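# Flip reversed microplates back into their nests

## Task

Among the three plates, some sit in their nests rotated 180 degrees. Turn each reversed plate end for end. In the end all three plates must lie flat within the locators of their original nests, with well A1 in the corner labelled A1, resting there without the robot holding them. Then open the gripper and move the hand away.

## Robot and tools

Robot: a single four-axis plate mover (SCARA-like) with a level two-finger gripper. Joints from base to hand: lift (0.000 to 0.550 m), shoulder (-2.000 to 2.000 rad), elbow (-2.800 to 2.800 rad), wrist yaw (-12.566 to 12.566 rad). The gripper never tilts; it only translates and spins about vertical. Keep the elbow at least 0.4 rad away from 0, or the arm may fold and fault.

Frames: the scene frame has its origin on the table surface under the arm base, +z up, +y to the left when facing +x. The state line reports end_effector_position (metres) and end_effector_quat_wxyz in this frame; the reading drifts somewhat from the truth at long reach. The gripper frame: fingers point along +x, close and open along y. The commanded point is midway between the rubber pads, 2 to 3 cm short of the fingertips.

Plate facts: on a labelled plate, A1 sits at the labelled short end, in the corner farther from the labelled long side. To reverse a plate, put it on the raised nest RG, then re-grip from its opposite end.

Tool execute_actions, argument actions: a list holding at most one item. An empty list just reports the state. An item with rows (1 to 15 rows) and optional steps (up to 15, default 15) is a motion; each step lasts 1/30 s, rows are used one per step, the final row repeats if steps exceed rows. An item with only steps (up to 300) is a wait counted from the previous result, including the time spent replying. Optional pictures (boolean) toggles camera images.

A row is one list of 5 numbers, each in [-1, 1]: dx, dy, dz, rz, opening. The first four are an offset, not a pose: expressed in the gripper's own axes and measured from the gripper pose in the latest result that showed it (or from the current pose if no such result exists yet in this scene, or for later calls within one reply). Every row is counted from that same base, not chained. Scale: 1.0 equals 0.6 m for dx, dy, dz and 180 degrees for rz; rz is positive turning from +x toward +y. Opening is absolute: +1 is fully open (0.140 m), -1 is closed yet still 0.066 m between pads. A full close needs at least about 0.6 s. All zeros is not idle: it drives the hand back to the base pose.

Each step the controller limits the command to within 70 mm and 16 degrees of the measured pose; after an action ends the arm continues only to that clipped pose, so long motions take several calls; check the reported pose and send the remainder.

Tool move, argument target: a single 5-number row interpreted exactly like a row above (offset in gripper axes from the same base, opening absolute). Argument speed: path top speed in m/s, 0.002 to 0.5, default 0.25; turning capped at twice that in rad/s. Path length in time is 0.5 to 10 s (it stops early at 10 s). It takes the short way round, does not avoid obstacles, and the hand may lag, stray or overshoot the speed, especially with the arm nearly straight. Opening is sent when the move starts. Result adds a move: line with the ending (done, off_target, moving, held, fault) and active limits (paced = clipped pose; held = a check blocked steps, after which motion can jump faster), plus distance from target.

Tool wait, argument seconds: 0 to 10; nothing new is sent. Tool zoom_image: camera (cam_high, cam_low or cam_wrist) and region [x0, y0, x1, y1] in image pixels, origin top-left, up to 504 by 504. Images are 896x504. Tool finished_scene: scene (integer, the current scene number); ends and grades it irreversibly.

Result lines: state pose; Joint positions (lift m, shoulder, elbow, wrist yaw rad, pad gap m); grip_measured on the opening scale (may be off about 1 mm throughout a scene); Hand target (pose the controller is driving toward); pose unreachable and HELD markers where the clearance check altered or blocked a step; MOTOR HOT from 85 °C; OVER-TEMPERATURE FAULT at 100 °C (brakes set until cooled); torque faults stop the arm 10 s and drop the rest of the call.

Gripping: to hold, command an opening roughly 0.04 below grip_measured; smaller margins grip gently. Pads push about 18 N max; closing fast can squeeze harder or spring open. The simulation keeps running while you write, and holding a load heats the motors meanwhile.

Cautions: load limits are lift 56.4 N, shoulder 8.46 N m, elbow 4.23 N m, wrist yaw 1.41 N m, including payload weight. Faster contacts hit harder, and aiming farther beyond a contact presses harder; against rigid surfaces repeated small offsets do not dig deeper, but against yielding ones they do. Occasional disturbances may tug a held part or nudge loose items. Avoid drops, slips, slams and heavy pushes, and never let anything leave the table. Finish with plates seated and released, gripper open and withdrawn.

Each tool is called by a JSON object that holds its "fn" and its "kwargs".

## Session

{"fn": "execute_actions", "kwargs": {"actions": []}}

Scene clock: 0.00 s of 12600.00 s.
end_effector_position=(+0.4246, +0.1422, +0.3673) grip_measured=+0.97 end_effector_quat_wxyz=(+0.916, -0.000, -0.000, +0.401)
Joint positions: [ 0.362 -0.778 -0.605 -4.074  0.139]
Hand target: +0.425, +0.142, +0.367; +0.916, -0.000, -0.000, +0.401
camera_calibration (this result's frames):
cam_wrist: T_world_to_cam=[[0.736501, -0.676419, -0.00487477, -0.204802], [-0.409363, -0.439964, -0.799283, 0.517687], [0.538506, 0.590669, -0.600934, 0.00420142], [0, 0, 0, 1]] pos_world=[0.360496, 0.0867502, 0.415305]

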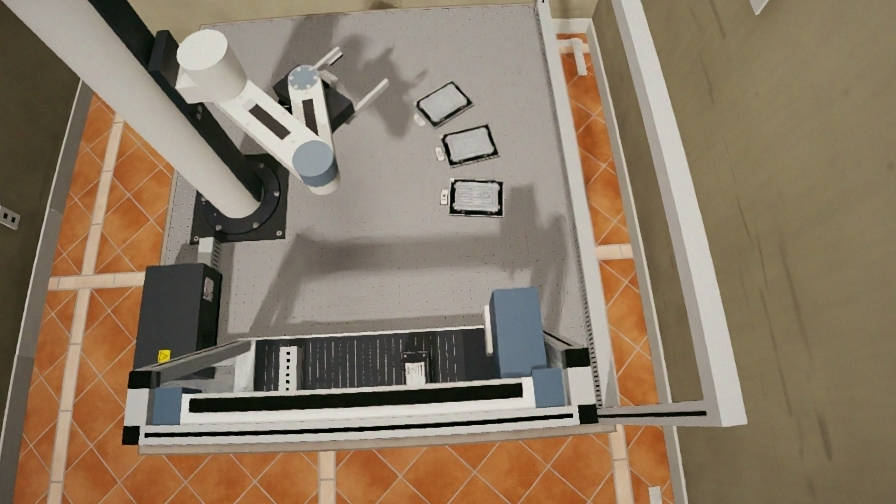

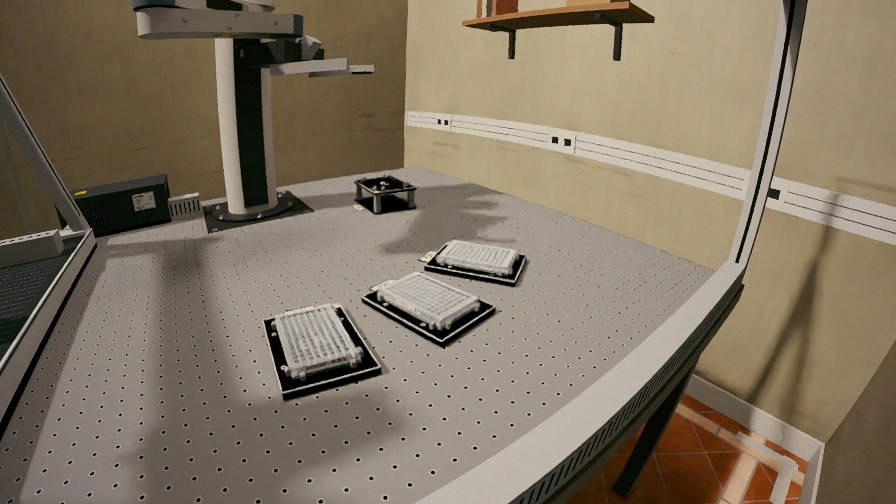

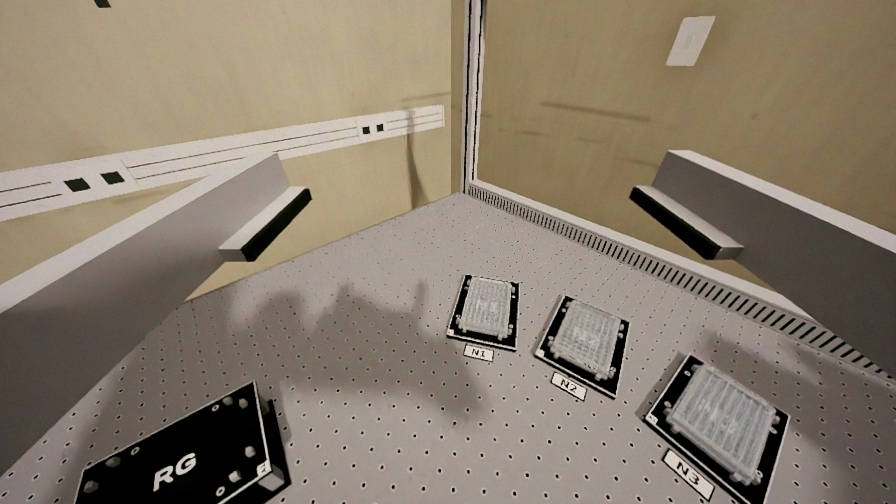

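{"fn": "zoom_image", "kwargs": {"camera": "cam_wrist", "region": [430, 260, 810, 504]}}

{"fn": "zoom_image", "kwargs": {"camera": "cam_low", "region": [250, 160, 550, 410]}}

{"fn": "zoom_image", "kwargs": {"camera": "cam_wrist", "region": [60, 364, 310, 504]}}

Region (430, 260, 810, 504) of cam_wrist's 896x504 image, scaled by 1.326, with more detail than that image has; it fills the top 324 rows of this view, and the rest is white.

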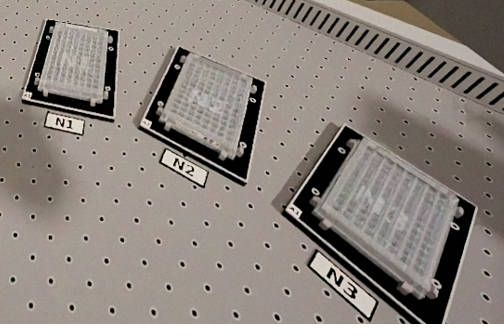

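Region (250, 160, 550, 410) of cam_low's 896x504 image, scaled by 1.680, with more detail than that image has.

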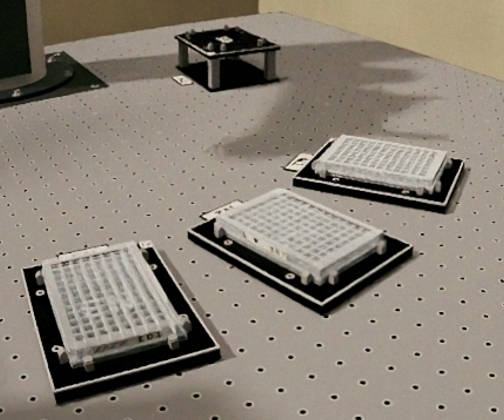

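Region (60, 364, 310, 504) of cam_wrist's 896x504 image, scaled by 2.016, with more detail than that image has; it fills the top 282 rows of this view, and the rest is white.

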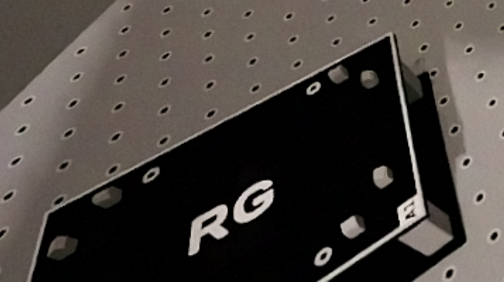

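{"fn": "move", "kwargs": {"target": [0.4252, -0.1075, -0.5105, -0.0906, -0.1], "speed": 0.4}}

Scene clock: 5.93 s of 12600.00 s.
end_effector_position=(+0.6448, +0.2862, +0.0609) grip_measured=-0.10 end_effector_quat_wxyz=(+0.964, -0.000, -0.000, +0.267)
Joint positions: [ 0.056 -0.055 -1.813 -3.874  0.099]
Hand target: +0.645, +0.286, +0.061; +0.964, -0.000, -0.000, +0.267
Off the commanded pose: 0.000 m, 0 deg.
After step 90, 1.33 s passed at rest.
move: done; limits=paced
camera_calibration (this result's frames):
cam_wrist: T_world_to_cam=[[0.516743, -0.856127, -0.00487477, -0.0778842], [-0.516502, -0.3072, -0.799283, 0.457387], [0.682791, 0.415542, -0.600934, -0.426437], [0, 0, 0, 1]] pos_world=[0.567654, 0.251033, 0.108942]

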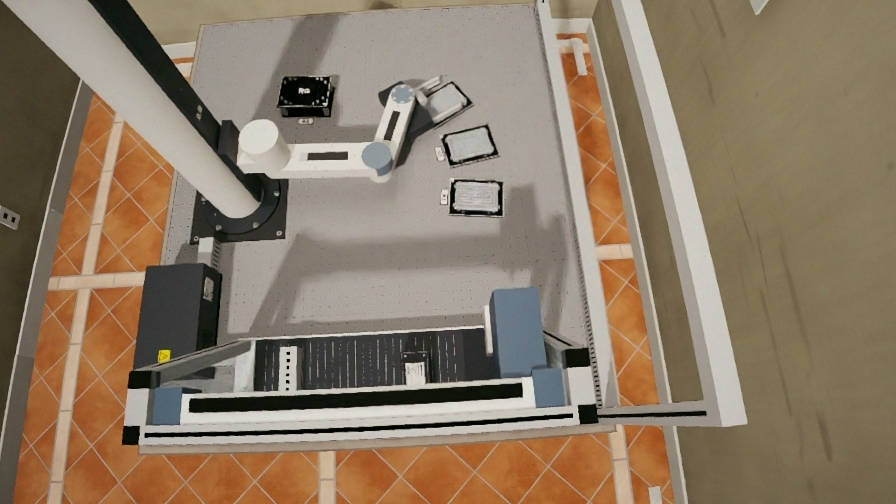

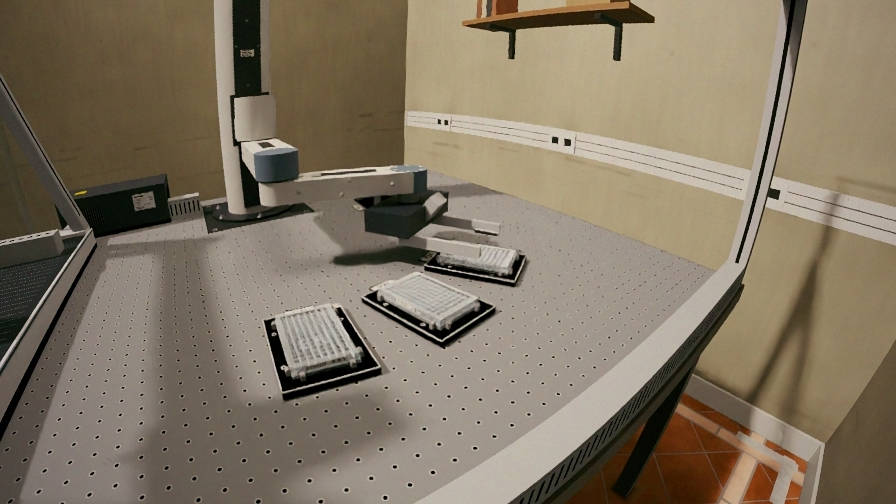

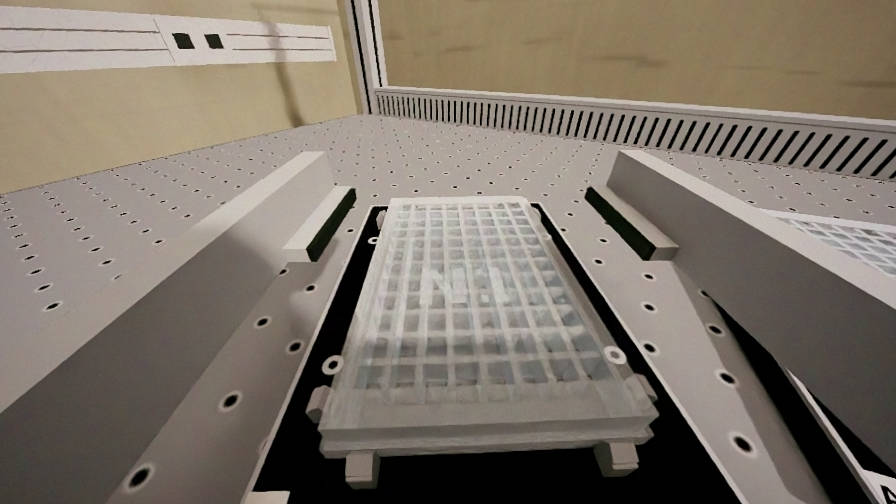

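{"fn": "move", "kwargs": {"target": [0.0042, 0.0039, -0.0438, 0.0125, -0.1], "speed": 0.05}}

Scene clock: 7.87 s of 12600.00 s.
end_effector_position=(+0.6457, +0.2896, +0.0346) grip_measured=-0.10 end_effector_quat_wxyz=(+0.958, -0.000, -0.000, +0.286)
Joint positions: [ 0.03  -0.055 -1.829 -3.819  0.099]
Hand target: +0.646, +0.289, +0.035; +0.958, -0.000, -0.000, +0.286
Off the commanded pose: 0.000 m, 0 deg.
move: done
camera_calibration (this result's frames):
cam_wrist: T_world_to_cam=[[0.550007, -0.835146, -0.00487477, -0.103101], [-0.504023, -0.327272, -0.799283, 0.435583], [0.665923, 0.442069, -0.600934, -0.441068], [0, 0, 0, 1]] pos_world=[0.569967, 0.251432, 0.0825982]

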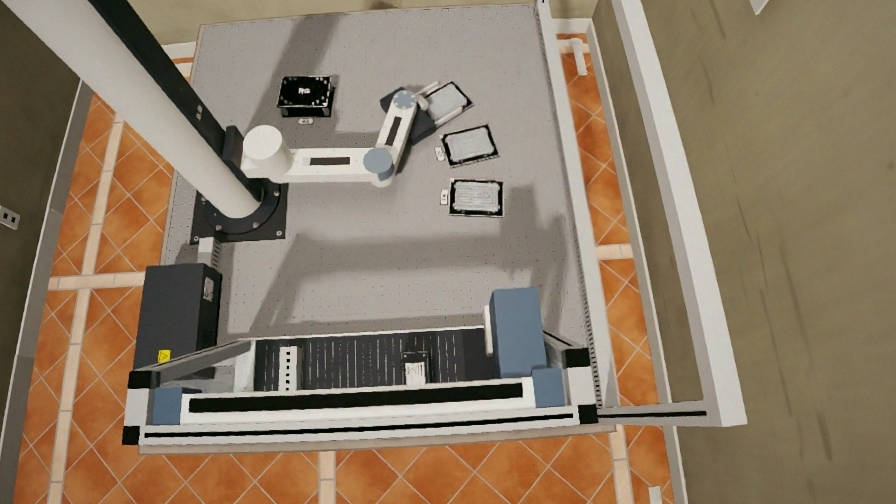

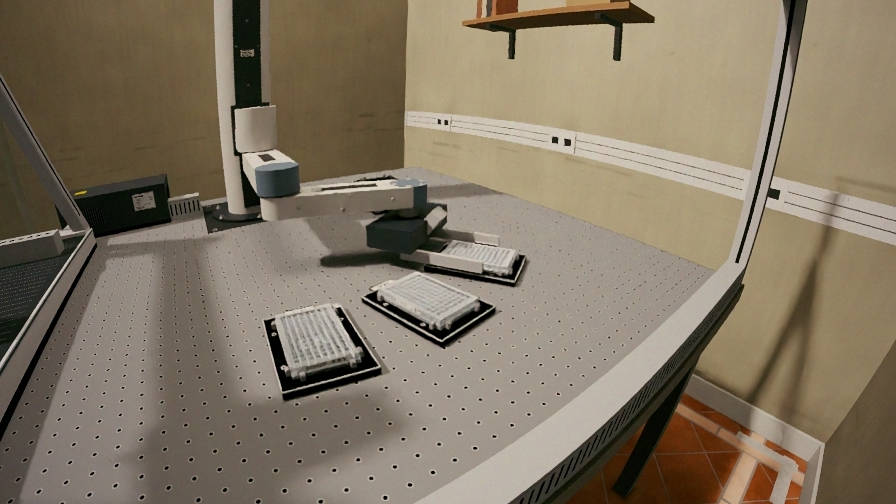

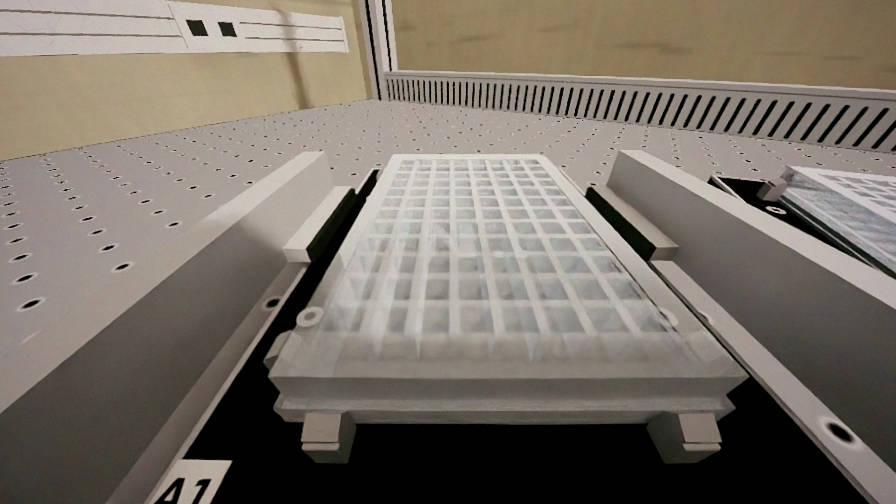

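{"fn": "execute_actions", "kwargs": {"actions": [{"rows":[[0,-0.0015,0.002,0,-0.2],[0,-0.0015,0.002,0,-0.3],[0,-0.0015,0.002,0,-0.4],[0,-0.0015,0.002,0,-0.47],[0,-0.0015,0.002,0,-0.5],[0,-0.0015,0.002,0,-0.52],[0,-0.0015,0.002,0,-0.54],[0,-0.0015,0.002,0,-0.56],[0,-0.0015,0.002,0,-0.57],[0,-0.0015,0.002,0,-0.58],[0,-0.0015,0.002,0,-0.59],[0,-0.0015,0.002,0,-0.61]],"steps":15}]}}

Scene clock: 10.30 s of 12600.00 s.
end_effector_position=(+0.6461, +0.2889, +0.0358) grip_measured=-0.59 end_effector_quat_wxyz=(+0.958, -0.000, -0.000, +0.286)
Joint positions: [ 0.031 -0.057 -1.829 -3.816  0.081]
Hand target: +0.646, +0.289, +0.036; +0.958, -0.000, -0.000, +0.286
Off the commanded pose: 0.000 m, 0 deg.
Steps of this call (steps 1 to 58: nothing new was sent; steps 59 to 73: all 15 steps of this action). Readings (end_effector_position):
59: (+0.6457, +0.2896, +0.0346)
60: (+0.6458, +0.2893, +0.0352)
62: (+0.6461, +0.2889, +0.0358)
66: (+0.6461, +0.2889, +0.0358)
73: the state above
camera_calibration (this result's frames):
cam_wrist: T_world_to_cam=[[0.54989, -0.835223, -0.00487477, -0.103859], [-0.504069, -0.327201, -0.799283, 0.436599], [0.665985, 0.441975, -0.600934, -0.440331], [0, 0, 0, 1]] pos_world=[0.570441, 0.250725, 0.0838503]

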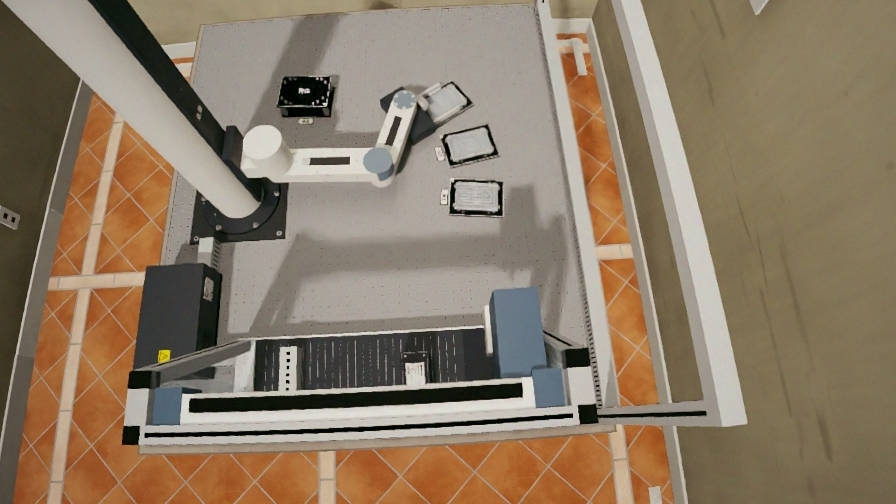

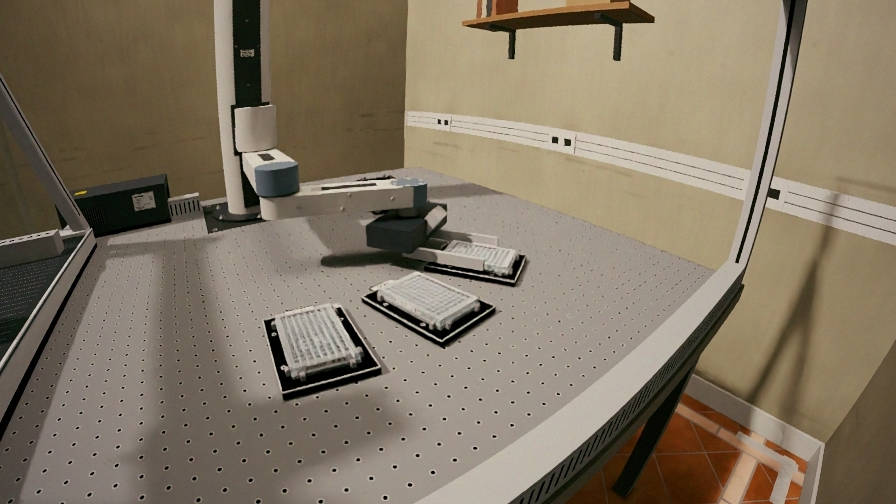

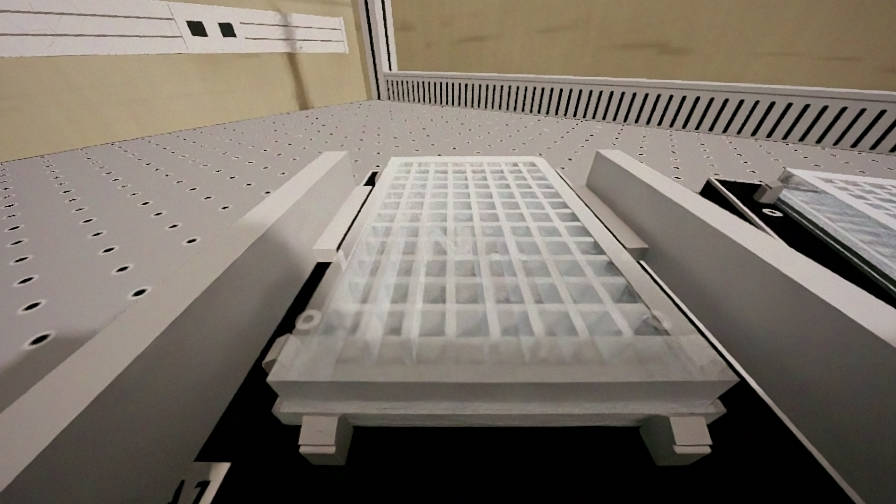

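{"fn": "execute_actions", "kwargs": {"actions": [{"rows":[[0,0,0,0,-0.635]],"steps":4}], "pictures": false}}

{"fn": "move", "kwargs": {"target": [0, 0, 0.05, 0, -0.635], "speed": 0.07}}

{"fn": "move", "kwargs": {"target": [-0.5792, 0.471, 0.08, 0.7874, -0.635], "speed": 0.5}}

Scene clock: 12.57 s of 12600.00 s.
end_effector_position=(+0.6461, +0.2889, +0.0358) grip_measured=-0.59 end_effector_quat_wxyz=(+0.958, -0.000, -0.000, +0.286)
Joint positions: [ 0.031 -0.057 -1.829 -3.816  0.081]
Hand target: +0.646, +0.289, +0.036; +0.958, -0.000, -0.000, +0.286
Off the commanded pose: 0.000 m, 0 deg.
Steps of this call (steps 1 to 64: nothing new was sent; steps 65 to 68: all 4 steps of this action). Readings (end_effector_position):
65: (+0.6461, +0.2889, +0.0358)
66: (+0.6461, +0.2889, +0.0358)
68: the state above

Scene clock: 13.53 s of 12600.00 s.
end_effector_position=(+0.6461, +0.2889, +0.0659) grip_measured=-0.59 end_effector_quat_wxyz=(+0.958, -0.000, -0.000, +0.286)
Joint positions: [ 0.061 -0.057 -1.829 -3.817  0.081]
Hand target: +0.646, +0.289, +0.066; +0.958, -0.000, -0.000, +0.286
Off the commanded pose: 0.000 m, 0 deg.
move: done
camera_calibration (this result's frames):
cam_wrist: T_world_to_cam=[[0.54987, -0.835236, -0.00487477, -0.103704], [-0.504076, -0.327189, -0.799283, 0.460622], [0.665995, 0.441959, -0.600934, -0.422277], [0, 0, 0, 1]] pos_world=[0.570447, 0.250722, 0.113901]

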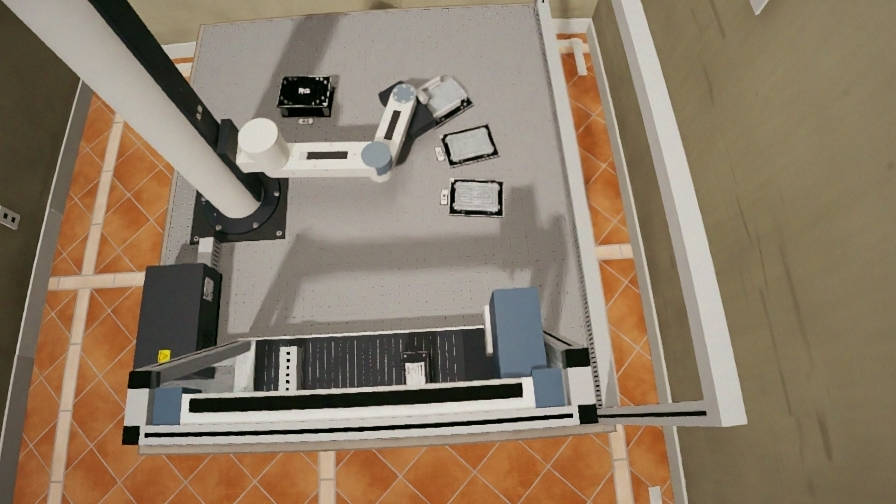

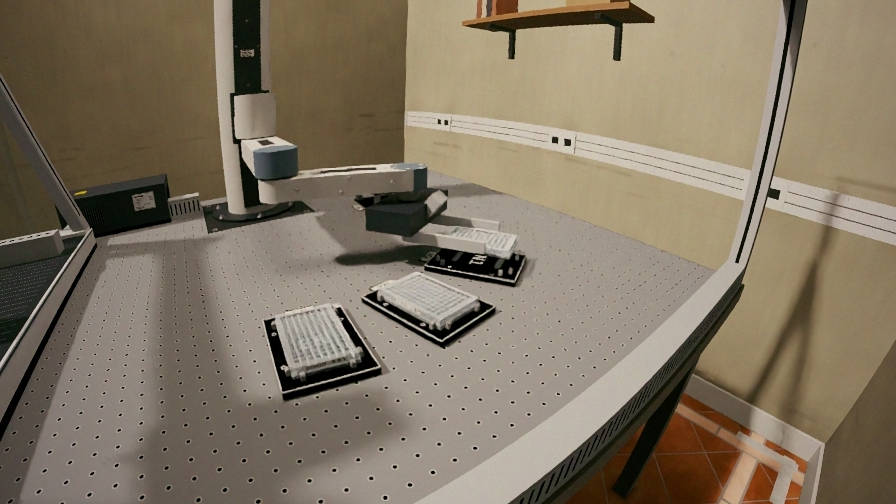

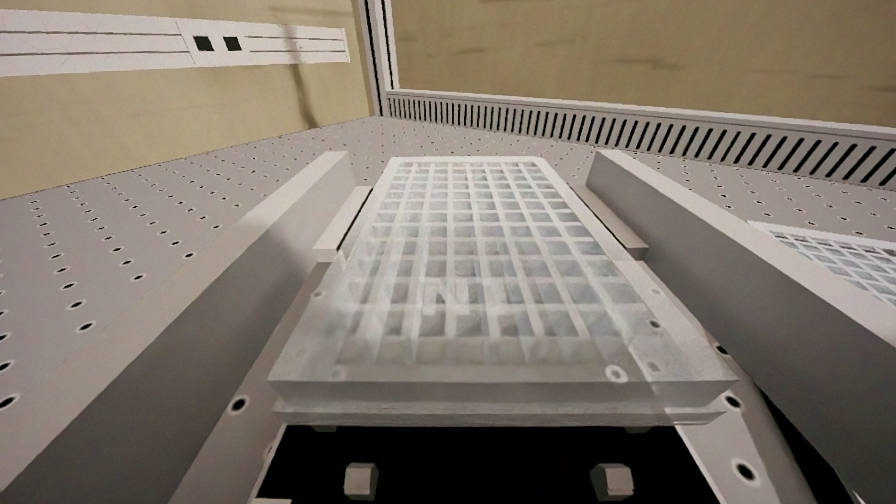

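Scene clock: 16.47 s of 12600.00 s.
end_effector_position=(+0.2003, +0.3346, +0.1138) grip_measured=-0.59 end_effector_quat_wxyz=(+0.044, -0.000, -0.000, +0.999)
Joint positions: [ 0.109  0.374 -1.534 -2.069  0.081]
Hand target: +0.200, +0.335, +0.114; +0.044, -0.000, -0.000, +0.999
Off the commanded pose: 0.000 m, 0 deg.
move: done
camera_calibration (this result's frames):
cam_wrist: T_world_to_cam=[[0.0853662, 0.996338, -0.00487477, -0.339863], [0.598415, -0.0551829, -0.799283, -0.0226632], [-0.796625, 0.0653147, -0.600934, 0.302241], [0, 0, 0, 1]] pos_world=[0.283348, 0.317627, 0.161856]

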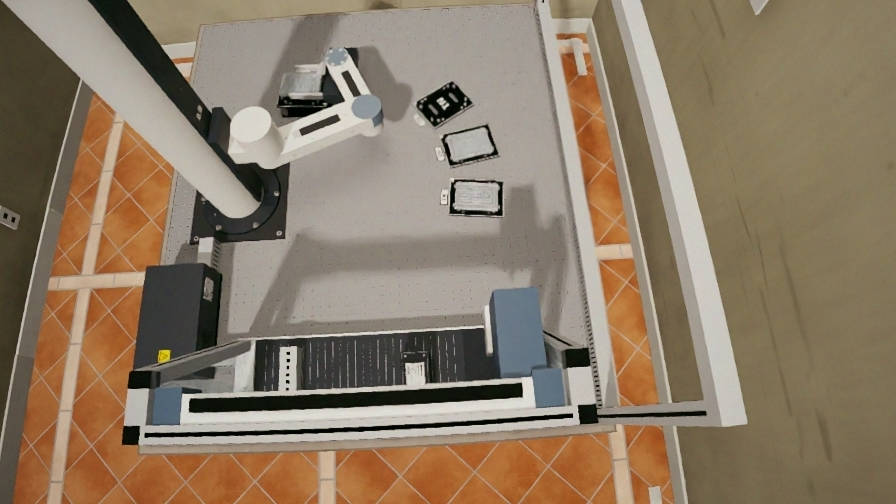

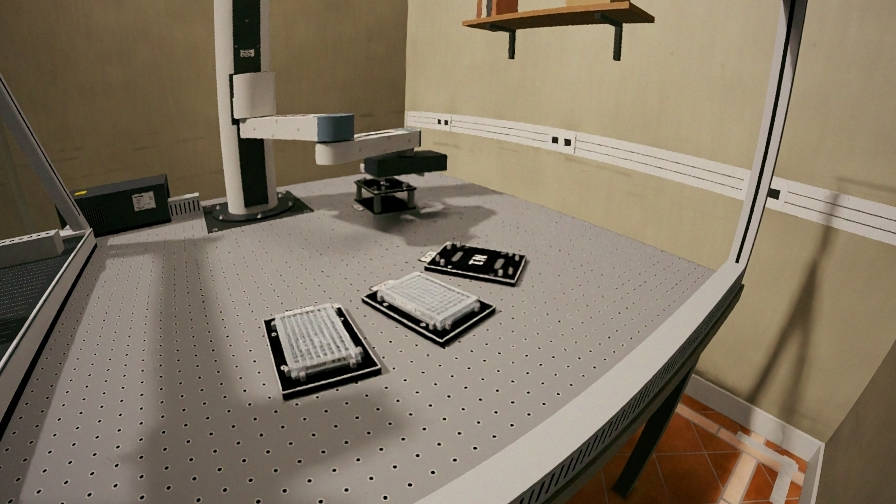

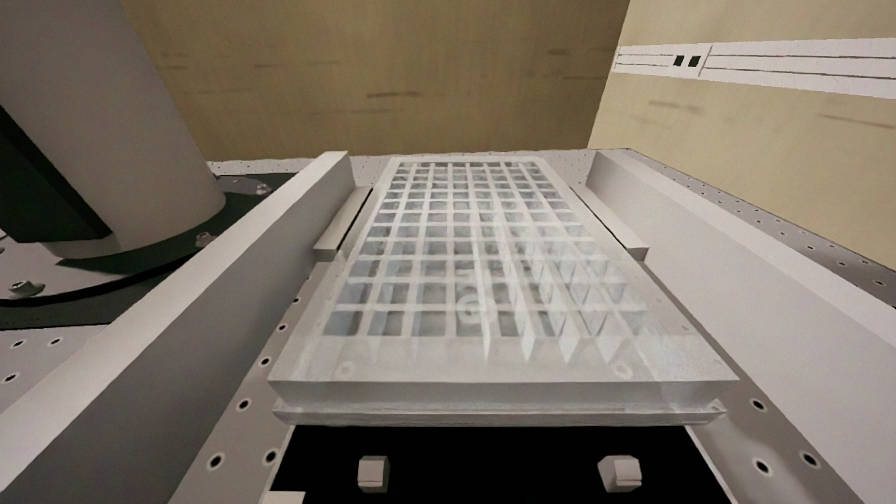

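{"fn": "move", "kwargs": {"target": [0.0025, -0.0044, 0, 0, -0.635], "speed": 0.05}}

Scene clock: 17.93 s of 12600.00 s.
end_effector_position=(+0.1991, +0.3372, +0.1138) grip_measured=-0.59 end_effector_quat_wxyz=(+0.044, -0.000, -0.000, +0.999)
Joint positions: [ 0.109  0.385 -1.544 -2.07   0.081]
Hand target: +0.199, +0.337, +0.114; +0.044, -0.000, -0.000, +0.999
Off the commanded pose: 0.000 m, 0 deg.
move: done
camera_calibration (this result's frames):
cam_wrist: T_world_to_cam=[[0.0851714, 0.996354, -0.00487477, -0.342395], [0.598426, -0.0550658, -0.799283, -0.0218214], [-0.796638, 0.0651589, -0.600934, 0.301142], [0, 0, 0, 1]] pos_world=[0.282122, 0.320323, 0.161856]

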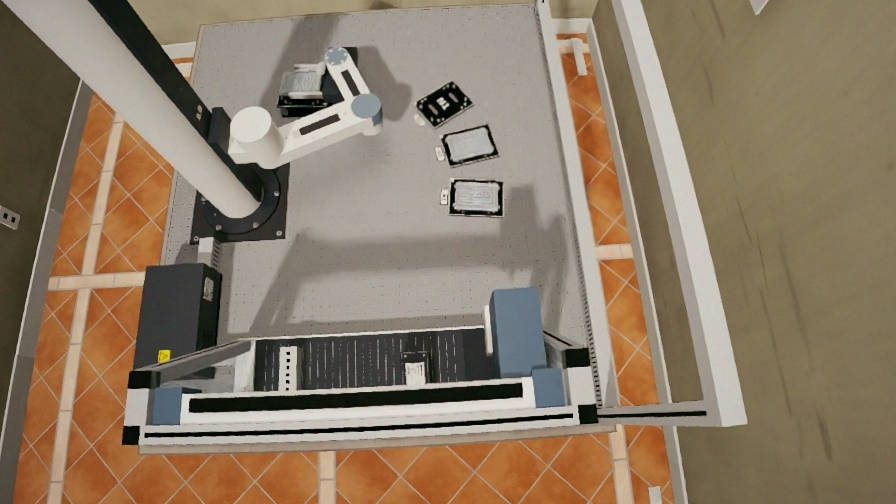

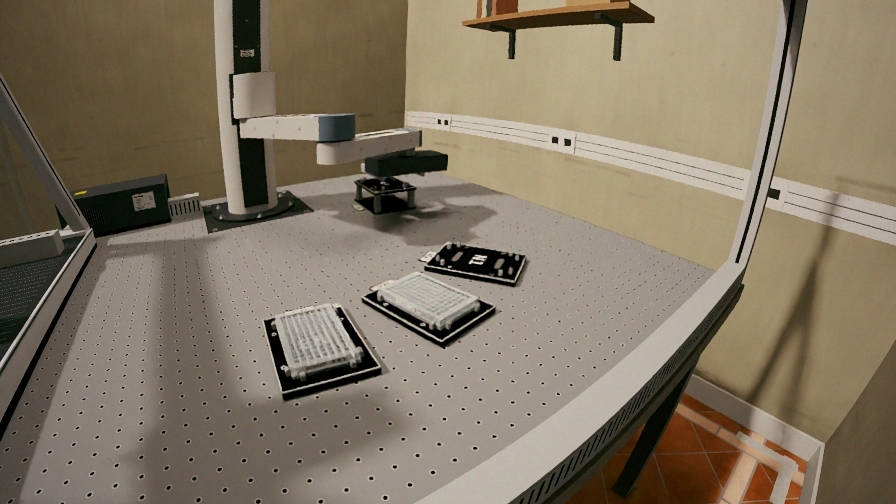

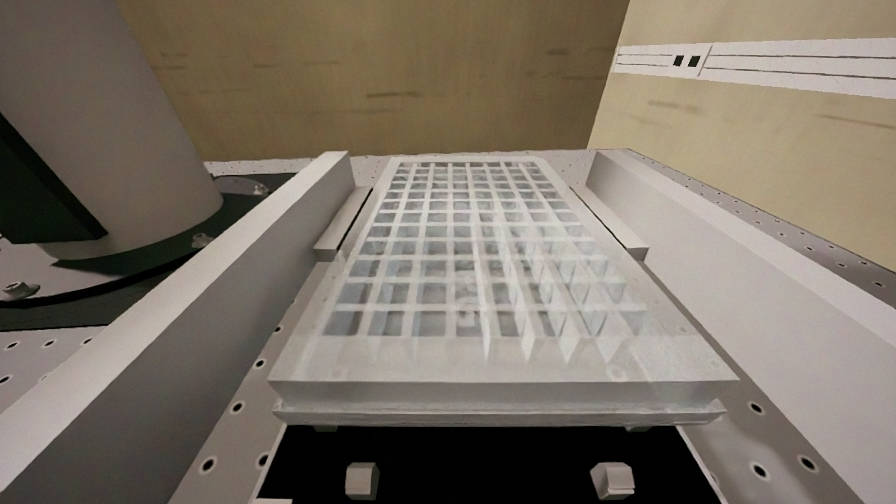

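Matches the reference.

{"fn": "move", "kwargs": {"target": [0, 0, -0.034, 0.0007, -0.635], "speed": 0.08}}

{"fn": "move", "kwargs": {"target": [0, 0, -0.016, 0, -0.635], "speed": 0.012}}

Scene clock: 19.20 s of 12600.00 s.
end_effector_position=(+0.1991, +0.3372, +0.0938) grip_measured=-0.59 end_effector_quat_wxyz=(+0.043, -0.000, -0.000, +0.999)
Joint positions: [ 0.089  0.385 -1.545 -2.067  0.081]
Hand target: +0.199, +0.337, +0.093; +0.043, -0.000, -0.000, +0.999
Off the commanded pose: 0.000 m, 0 deg.
move: done
camera_calibration (this result's frames):
cam_wrist: T_world_to_cam=[[0.0832427, 0.996517, -0.00487477, -0.342151], [0.598531, -0.0539074, -0.799283, -0.0382382], [-0.796763, 0.0636168, -0.600934, 0.289679], [0, 0, 0, 1]] pos_world=[0.282174, 0.32047, 0.141847]

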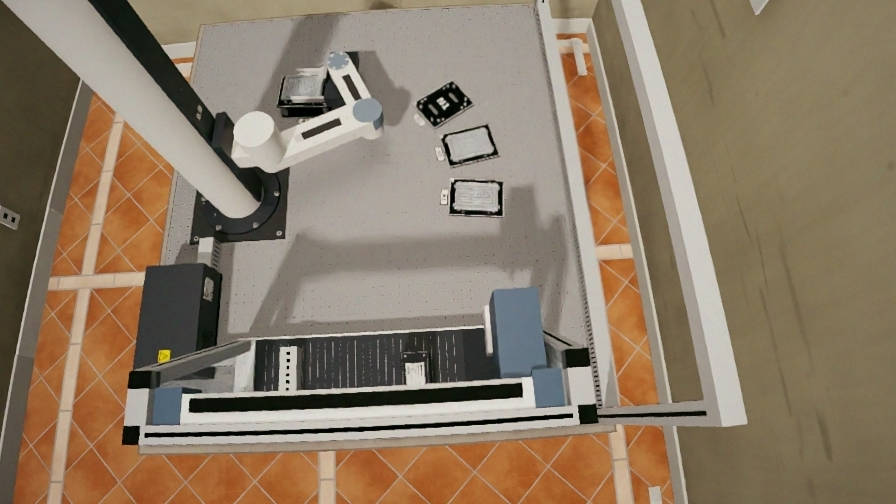

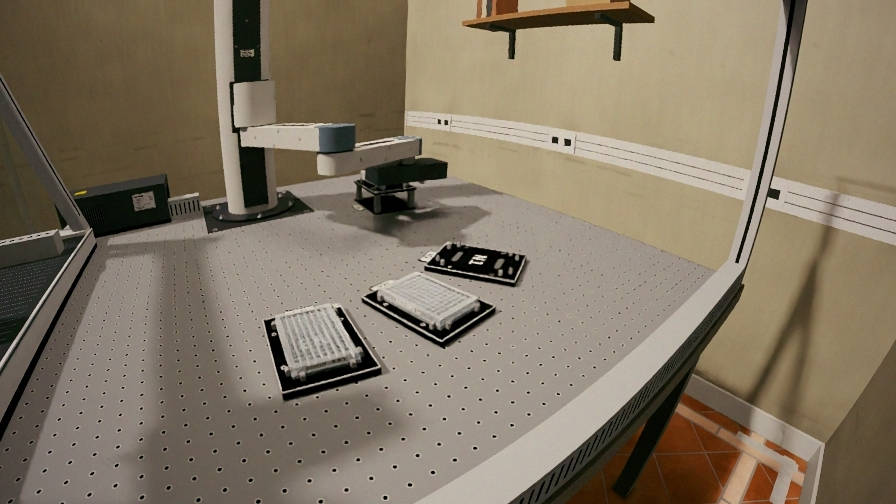

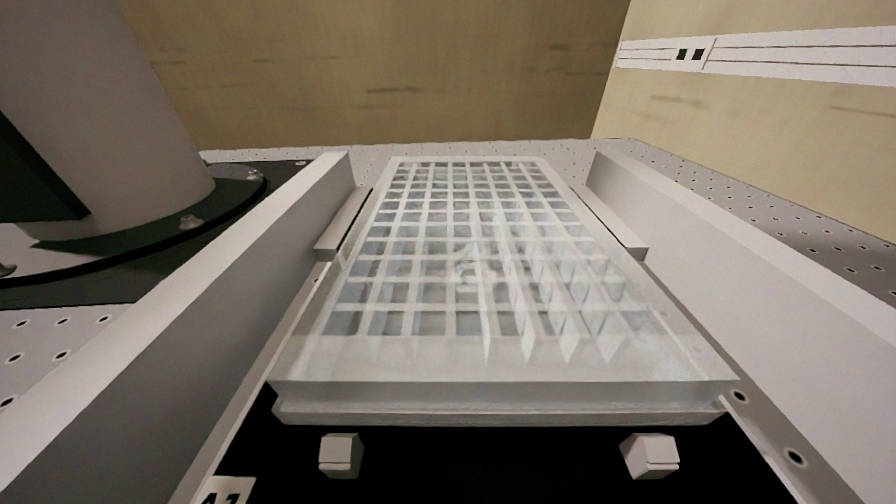

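Scene clock: 20.23 s of 12600.00 s.
end_effector_position=(+0.1991, +0.3372, +0.0842) grip_measured=-0.59 end_effector_quat_wxyz=(+0.043, -0.000, -0.000, +0.999)
Joint positions: [ 0.079  0.385 -1.545 -2.067  0.081]
Hand target: +0.199, +0.337, +0.084; +0.043, -0.000, -0.000, +0.999
Off the commanded pose: 0.000 m, 0 deg.
move: done
camera_calibration (this result's frames):
cam_wrist: T_world_to_cam=[[0.0831918, 0.996522, -0.00487477, -0.342177], [0.598534, -0.0538768, -0.799283, -0.0459269], [-0.796766, 0.0635761, -0.600934, 0.283907], [0, 0, 0, 1]] pos_world=[0.282162, 0.320463, 0.132233]

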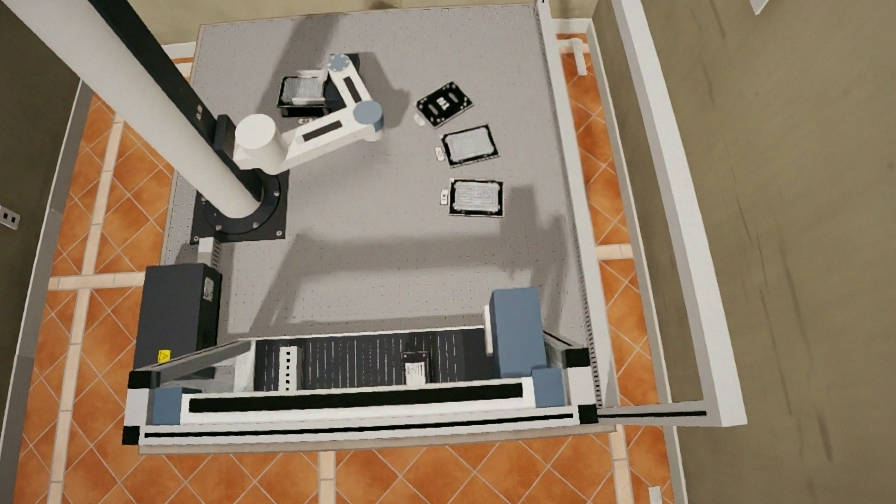

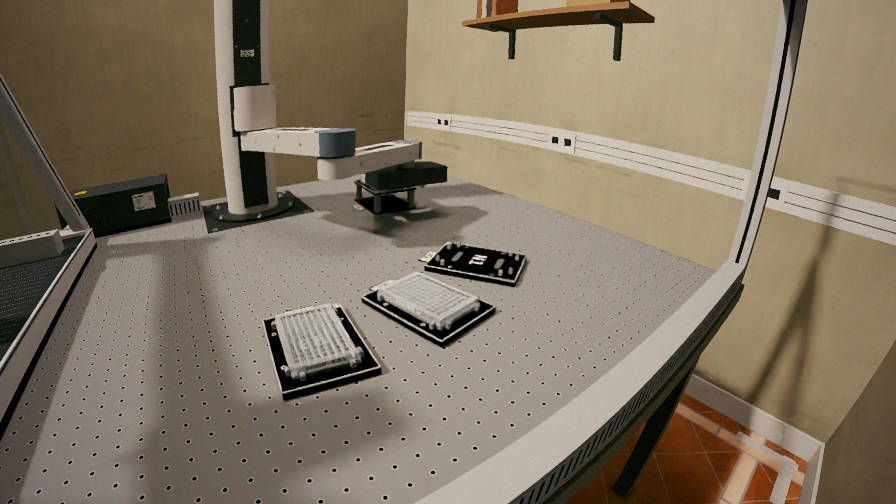

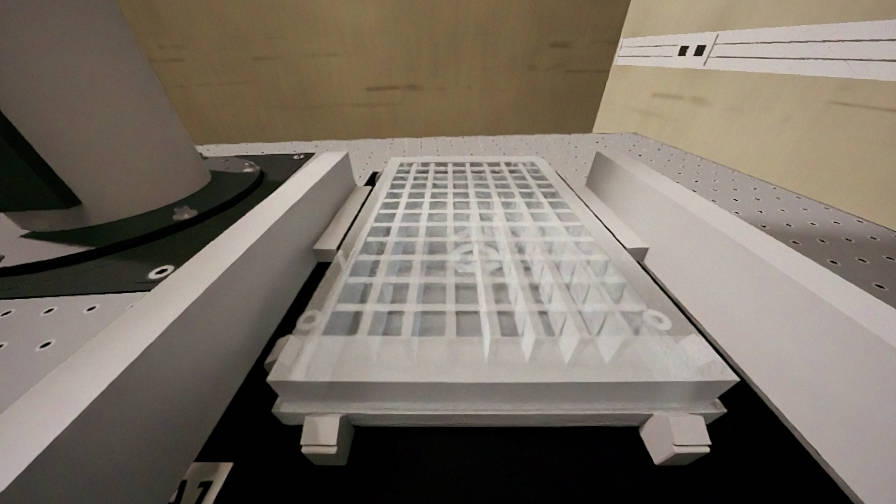

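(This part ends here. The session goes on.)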